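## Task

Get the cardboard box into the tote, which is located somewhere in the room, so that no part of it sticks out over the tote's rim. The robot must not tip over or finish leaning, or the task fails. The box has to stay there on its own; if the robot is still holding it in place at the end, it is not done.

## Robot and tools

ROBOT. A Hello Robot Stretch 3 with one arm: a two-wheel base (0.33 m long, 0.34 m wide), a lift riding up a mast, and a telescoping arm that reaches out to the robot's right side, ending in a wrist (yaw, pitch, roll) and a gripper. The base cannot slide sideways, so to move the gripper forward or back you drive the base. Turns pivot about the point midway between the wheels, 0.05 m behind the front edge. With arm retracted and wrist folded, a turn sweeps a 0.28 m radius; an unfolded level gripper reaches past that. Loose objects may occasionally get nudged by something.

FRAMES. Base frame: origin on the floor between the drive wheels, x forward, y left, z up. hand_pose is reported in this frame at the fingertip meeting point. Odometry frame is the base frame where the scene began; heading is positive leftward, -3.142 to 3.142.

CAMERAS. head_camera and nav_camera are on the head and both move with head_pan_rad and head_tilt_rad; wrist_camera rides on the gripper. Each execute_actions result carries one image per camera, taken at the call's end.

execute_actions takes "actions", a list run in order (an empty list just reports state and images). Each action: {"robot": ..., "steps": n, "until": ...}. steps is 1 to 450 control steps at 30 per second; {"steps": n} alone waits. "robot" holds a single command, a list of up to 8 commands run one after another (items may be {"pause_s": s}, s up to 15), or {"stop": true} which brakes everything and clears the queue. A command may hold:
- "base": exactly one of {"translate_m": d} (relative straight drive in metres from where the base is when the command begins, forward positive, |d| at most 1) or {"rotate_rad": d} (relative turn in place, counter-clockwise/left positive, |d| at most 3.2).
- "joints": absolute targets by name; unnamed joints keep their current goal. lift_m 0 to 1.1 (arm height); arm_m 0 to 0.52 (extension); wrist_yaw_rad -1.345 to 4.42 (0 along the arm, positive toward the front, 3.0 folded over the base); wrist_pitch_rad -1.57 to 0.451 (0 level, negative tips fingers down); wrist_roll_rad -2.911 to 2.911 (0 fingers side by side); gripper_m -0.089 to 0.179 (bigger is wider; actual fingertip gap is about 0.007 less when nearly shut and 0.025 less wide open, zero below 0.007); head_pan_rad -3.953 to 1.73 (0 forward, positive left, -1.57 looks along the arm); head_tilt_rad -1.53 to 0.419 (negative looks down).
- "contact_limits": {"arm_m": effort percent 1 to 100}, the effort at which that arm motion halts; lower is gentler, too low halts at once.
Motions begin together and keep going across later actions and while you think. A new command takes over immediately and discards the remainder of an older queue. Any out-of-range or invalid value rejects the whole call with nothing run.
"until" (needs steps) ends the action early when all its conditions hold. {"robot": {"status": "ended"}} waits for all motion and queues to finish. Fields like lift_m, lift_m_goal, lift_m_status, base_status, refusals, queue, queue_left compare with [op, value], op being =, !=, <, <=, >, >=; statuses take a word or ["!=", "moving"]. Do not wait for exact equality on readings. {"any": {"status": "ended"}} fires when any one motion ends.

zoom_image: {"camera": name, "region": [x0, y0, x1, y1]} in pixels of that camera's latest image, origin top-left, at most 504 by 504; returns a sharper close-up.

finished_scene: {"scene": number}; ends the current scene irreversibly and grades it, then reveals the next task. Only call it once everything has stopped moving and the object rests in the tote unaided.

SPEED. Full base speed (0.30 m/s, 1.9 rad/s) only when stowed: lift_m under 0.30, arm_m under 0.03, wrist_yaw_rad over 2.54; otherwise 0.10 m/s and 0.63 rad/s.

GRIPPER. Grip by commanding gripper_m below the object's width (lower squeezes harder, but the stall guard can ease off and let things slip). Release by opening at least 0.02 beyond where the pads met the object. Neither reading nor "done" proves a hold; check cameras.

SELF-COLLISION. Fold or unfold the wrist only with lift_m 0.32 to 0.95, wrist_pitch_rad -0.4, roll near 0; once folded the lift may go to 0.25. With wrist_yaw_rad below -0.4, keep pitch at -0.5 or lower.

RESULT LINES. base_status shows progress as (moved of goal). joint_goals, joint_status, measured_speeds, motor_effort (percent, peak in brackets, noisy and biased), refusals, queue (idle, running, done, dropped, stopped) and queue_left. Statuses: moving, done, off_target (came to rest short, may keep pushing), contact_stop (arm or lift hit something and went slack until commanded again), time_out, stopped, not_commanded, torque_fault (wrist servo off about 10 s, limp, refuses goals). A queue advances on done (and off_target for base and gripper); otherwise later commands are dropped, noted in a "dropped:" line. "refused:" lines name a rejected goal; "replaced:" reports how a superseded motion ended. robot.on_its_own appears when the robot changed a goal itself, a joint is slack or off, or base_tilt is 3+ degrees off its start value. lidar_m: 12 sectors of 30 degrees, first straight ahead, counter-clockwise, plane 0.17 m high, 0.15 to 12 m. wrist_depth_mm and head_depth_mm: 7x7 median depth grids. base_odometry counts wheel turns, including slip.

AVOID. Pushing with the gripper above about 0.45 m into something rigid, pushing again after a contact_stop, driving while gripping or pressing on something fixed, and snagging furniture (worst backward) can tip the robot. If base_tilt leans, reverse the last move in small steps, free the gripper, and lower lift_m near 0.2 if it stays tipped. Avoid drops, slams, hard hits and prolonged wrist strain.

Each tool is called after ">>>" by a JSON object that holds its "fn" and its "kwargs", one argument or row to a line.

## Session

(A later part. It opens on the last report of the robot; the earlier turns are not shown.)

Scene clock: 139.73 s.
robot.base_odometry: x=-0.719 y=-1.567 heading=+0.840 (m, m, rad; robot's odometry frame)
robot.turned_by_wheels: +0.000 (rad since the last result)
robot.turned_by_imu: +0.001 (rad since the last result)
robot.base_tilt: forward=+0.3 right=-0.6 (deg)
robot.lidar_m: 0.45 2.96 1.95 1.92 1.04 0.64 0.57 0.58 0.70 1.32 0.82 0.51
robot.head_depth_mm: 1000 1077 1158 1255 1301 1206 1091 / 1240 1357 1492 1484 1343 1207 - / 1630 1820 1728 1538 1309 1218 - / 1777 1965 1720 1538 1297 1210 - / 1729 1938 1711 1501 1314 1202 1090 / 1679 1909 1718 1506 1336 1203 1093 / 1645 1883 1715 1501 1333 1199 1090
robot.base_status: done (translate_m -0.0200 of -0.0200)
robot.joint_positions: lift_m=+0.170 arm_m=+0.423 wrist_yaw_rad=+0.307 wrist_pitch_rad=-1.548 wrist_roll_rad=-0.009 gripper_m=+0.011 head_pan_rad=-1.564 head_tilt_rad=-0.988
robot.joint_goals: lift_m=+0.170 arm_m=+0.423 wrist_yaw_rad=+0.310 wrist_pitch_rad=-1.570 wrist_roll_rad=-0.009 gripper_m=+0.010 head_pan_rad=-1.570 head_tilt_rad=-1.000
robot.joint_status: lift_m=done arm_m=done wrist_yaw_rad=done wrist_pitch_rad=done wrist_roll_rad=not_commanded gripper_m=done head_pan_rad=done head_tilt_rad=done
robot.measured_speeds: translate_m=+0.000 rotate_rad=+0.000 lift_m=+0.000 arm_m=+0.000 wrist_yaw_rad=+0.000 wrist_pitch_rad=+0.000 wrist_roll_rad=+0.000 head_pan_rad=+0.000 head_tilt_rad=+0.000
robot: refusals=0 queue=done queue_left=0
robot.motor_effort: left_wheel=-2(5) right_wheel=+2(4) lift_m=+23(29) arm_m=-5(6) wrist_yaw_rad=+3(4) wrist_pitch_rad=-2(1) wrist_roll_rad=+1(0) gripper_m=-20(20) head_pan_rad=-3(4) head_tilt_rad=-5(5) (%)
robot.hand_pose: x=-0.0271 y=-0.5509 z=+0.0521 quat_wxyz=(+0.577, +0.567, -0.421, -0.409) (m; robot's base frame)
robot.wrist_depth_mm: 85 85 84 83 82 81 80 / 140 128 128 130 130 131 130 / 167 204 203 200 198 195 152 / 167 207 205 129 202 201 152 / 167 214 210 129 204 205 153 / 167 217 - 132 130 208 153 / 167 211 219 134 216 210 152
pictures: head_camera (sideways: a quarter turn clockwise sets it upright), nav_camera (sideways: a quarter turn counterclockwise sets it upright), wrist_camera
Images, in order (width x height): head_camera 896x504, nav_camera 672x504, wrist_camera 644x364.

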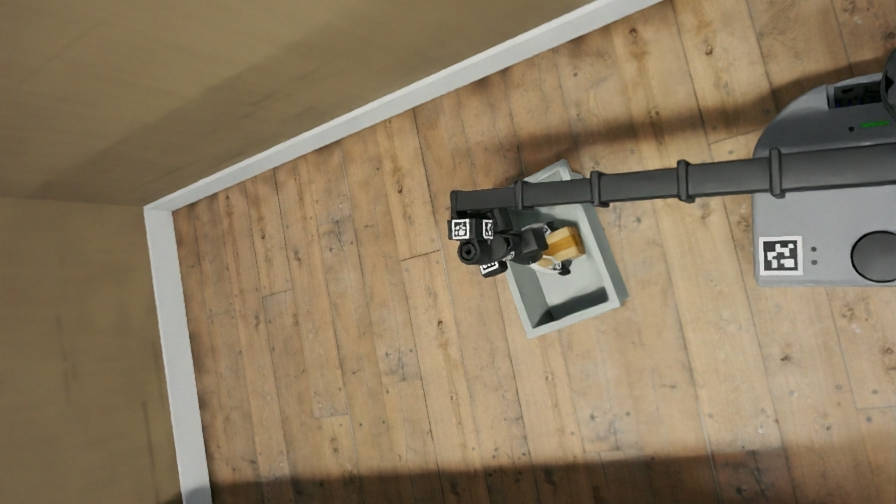

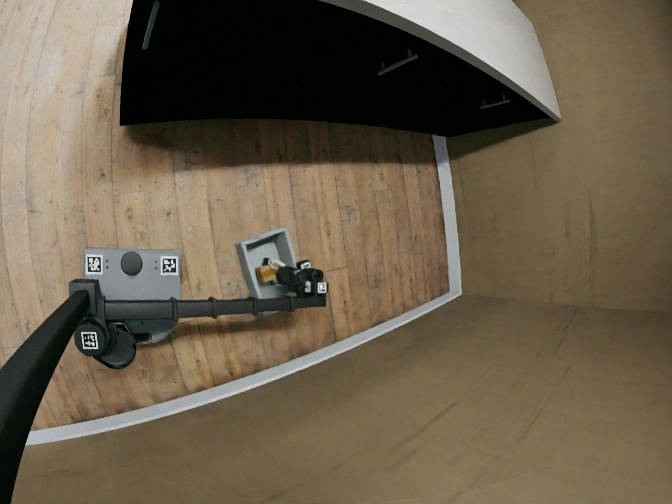

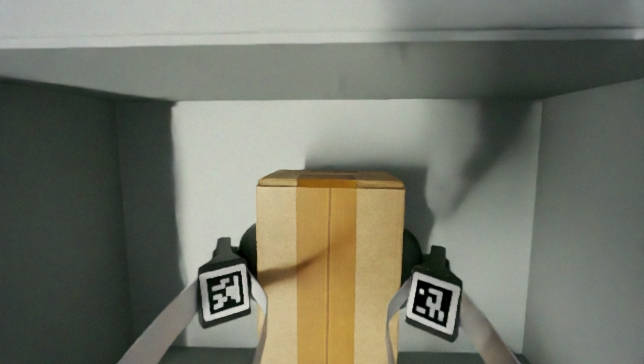

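>>> {"fn": "execute_actions", "kwargs": {
  "actions": [
    {"robot":[{"joints":{"lift_m":0.148}},{"joints":{"gripper_m":0.11}},{"joints":{"lift_m":0.28}}],"steps":300,"until":{"robot":{"status":"ended"}}}
  ]
}}

Scene clock: 146.73 s.
robot.base_odometry: x=-0.719 y=-1.567 heading=+0.840 (m, m, rad; robot's odometry frame)
robot.turned_by_wheels: +0.000 (rad since the last result)
robot.turned_by_imu: +0.001 (rad since the last result)
robot.base_tilt: forward=+0.1 right=-0.2 (deg)
robot.lidar_m: 0.45 2.96 1.96 1.92 1.04 0.64 0.57 0.58 0.69 1.31 0.82 0.51
robot.head_depth_mm: 998 1079 1161 1254 1295 1209 1094 / 1238 1352 1493 1483 1338 1206 - / 1626 1829 1717 1523 1316 1220 - / 1769 1958 1719 1531 1304 1212 - / 1723 1949 1720 1498 1314 1201 1092 / 1679 1914 1722 1499 1337 1202 1090 / 1640 1905 1712 1505 1336 1203 1093
robot.base_status: done (translate_m -0.0200 of -0.0200)
robot.joint_positions: lift_m=+0.280 arm_m=+0.423 wrist_yaw_rad=+0.307 wrist_pitch_rad=-1.548 wrist_roll_rad=-0.009 gripper_m=+0.110 head_pan_rad=-1.564 head_tilt_rad=-0.988
robot.joint_goals: lift_m=+0.280 arm_m=+0.423 wrist_yaw_rad=+0.310 wrist_pitch_rad=-1.570 wrist_roll_rad=-0.009 gripper_m=+0.110 head_pan_rad=-1.570 head_tilt_rad=-1.000
robot.joint_status: lift_m=done arm_m=done wrist_yaw_rad=done wrist_pitch_rad=done wrist_roll_rad=not_commanded gripper_m=done head_pan_rad=done head_tilt_rad=done
robot.measured_speeds: translate_m=+0.000 rotate_rad=+0.000 lift_m=+0.000 arm_m=+0.000 wrist_yaw_rad=+0.000 wrist_pitch_rad=+0.000 wrist_roll_rad=+0.000 head_pan_rad=+0.000 head_tilt_rad=+0.000
robot: refusals=0 queue=done queue_left=0
robot.motor_effort: left_wheel=-2(2) right_wheel=+2(3) lift_m=+29(29) arm_m=-5(5) wrist_yaw_rad=+4(4) wrist_pitch_rad=-1(1) wrist_roll_rad=+1(1) gripper_m=+1(94) head_pan_rad=-3(3) head_tilt_rad=-4(4) (%)
robot.hand_pose: x=-0.0272 y=-0.5508 z=+0.1618 quat_wxyz=(+0.577, +0.567, -0.421, -0.409) (m; robot's base frame)
robot.wrist_depth_mm: 308 305 303 295 295 293 288 / 314 197 194 194 193 193 296 / 322 228 315 308 304 235 299 / 330 228 315 266 312 234 306 / 338 229 322 271 317 234 307 / 342 214 319 317 317 203 317 / 352 221 233 233 232 209 325
pictures: head_camera (sideways: a quarter turn clockwise sets it upright), nav_camera (sideways: a quarter turn counterclockwise sets it upright), wrist_camera
Images, in order (width x height): head_camera 896x504, nav_camera 672x504, wrist_camera 644x364.

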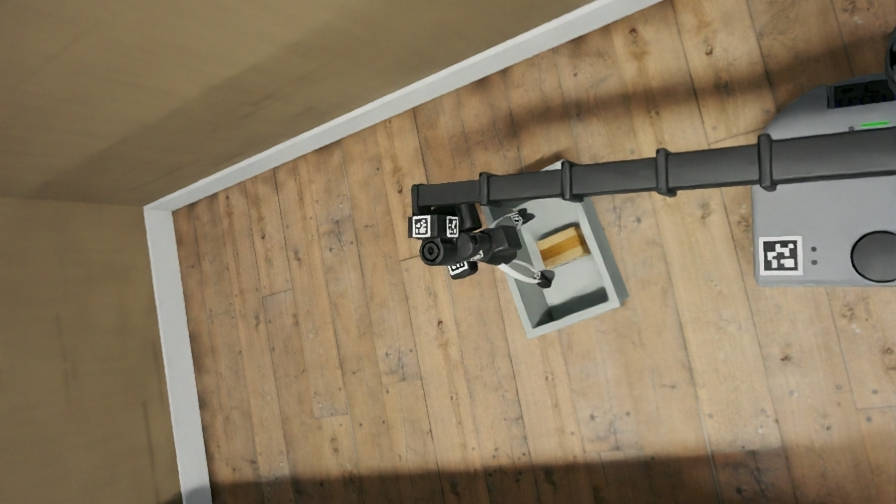

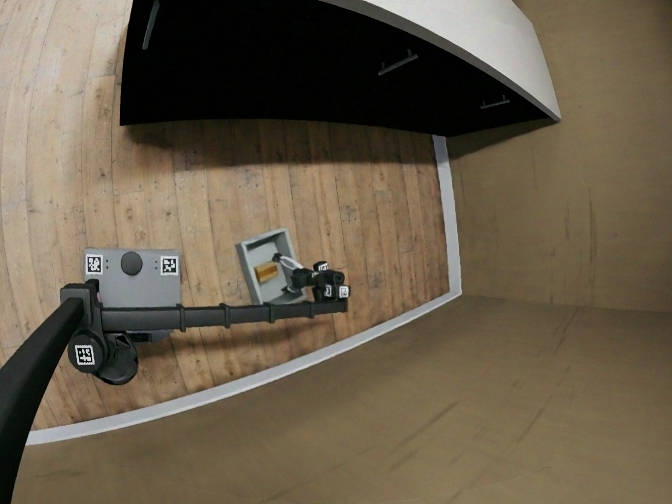

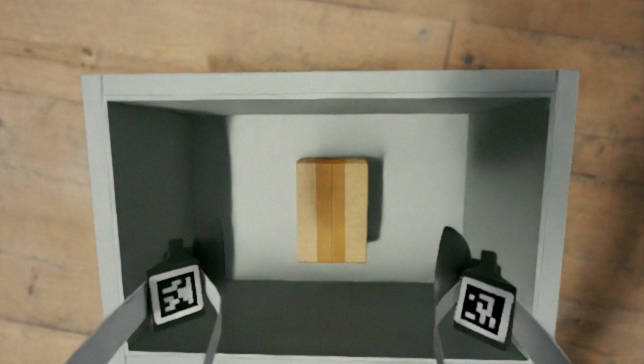

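>>> {"fn": "finished_scene", "kwargs": {
  "scene": 2
}}

The scene is finished: the task was done.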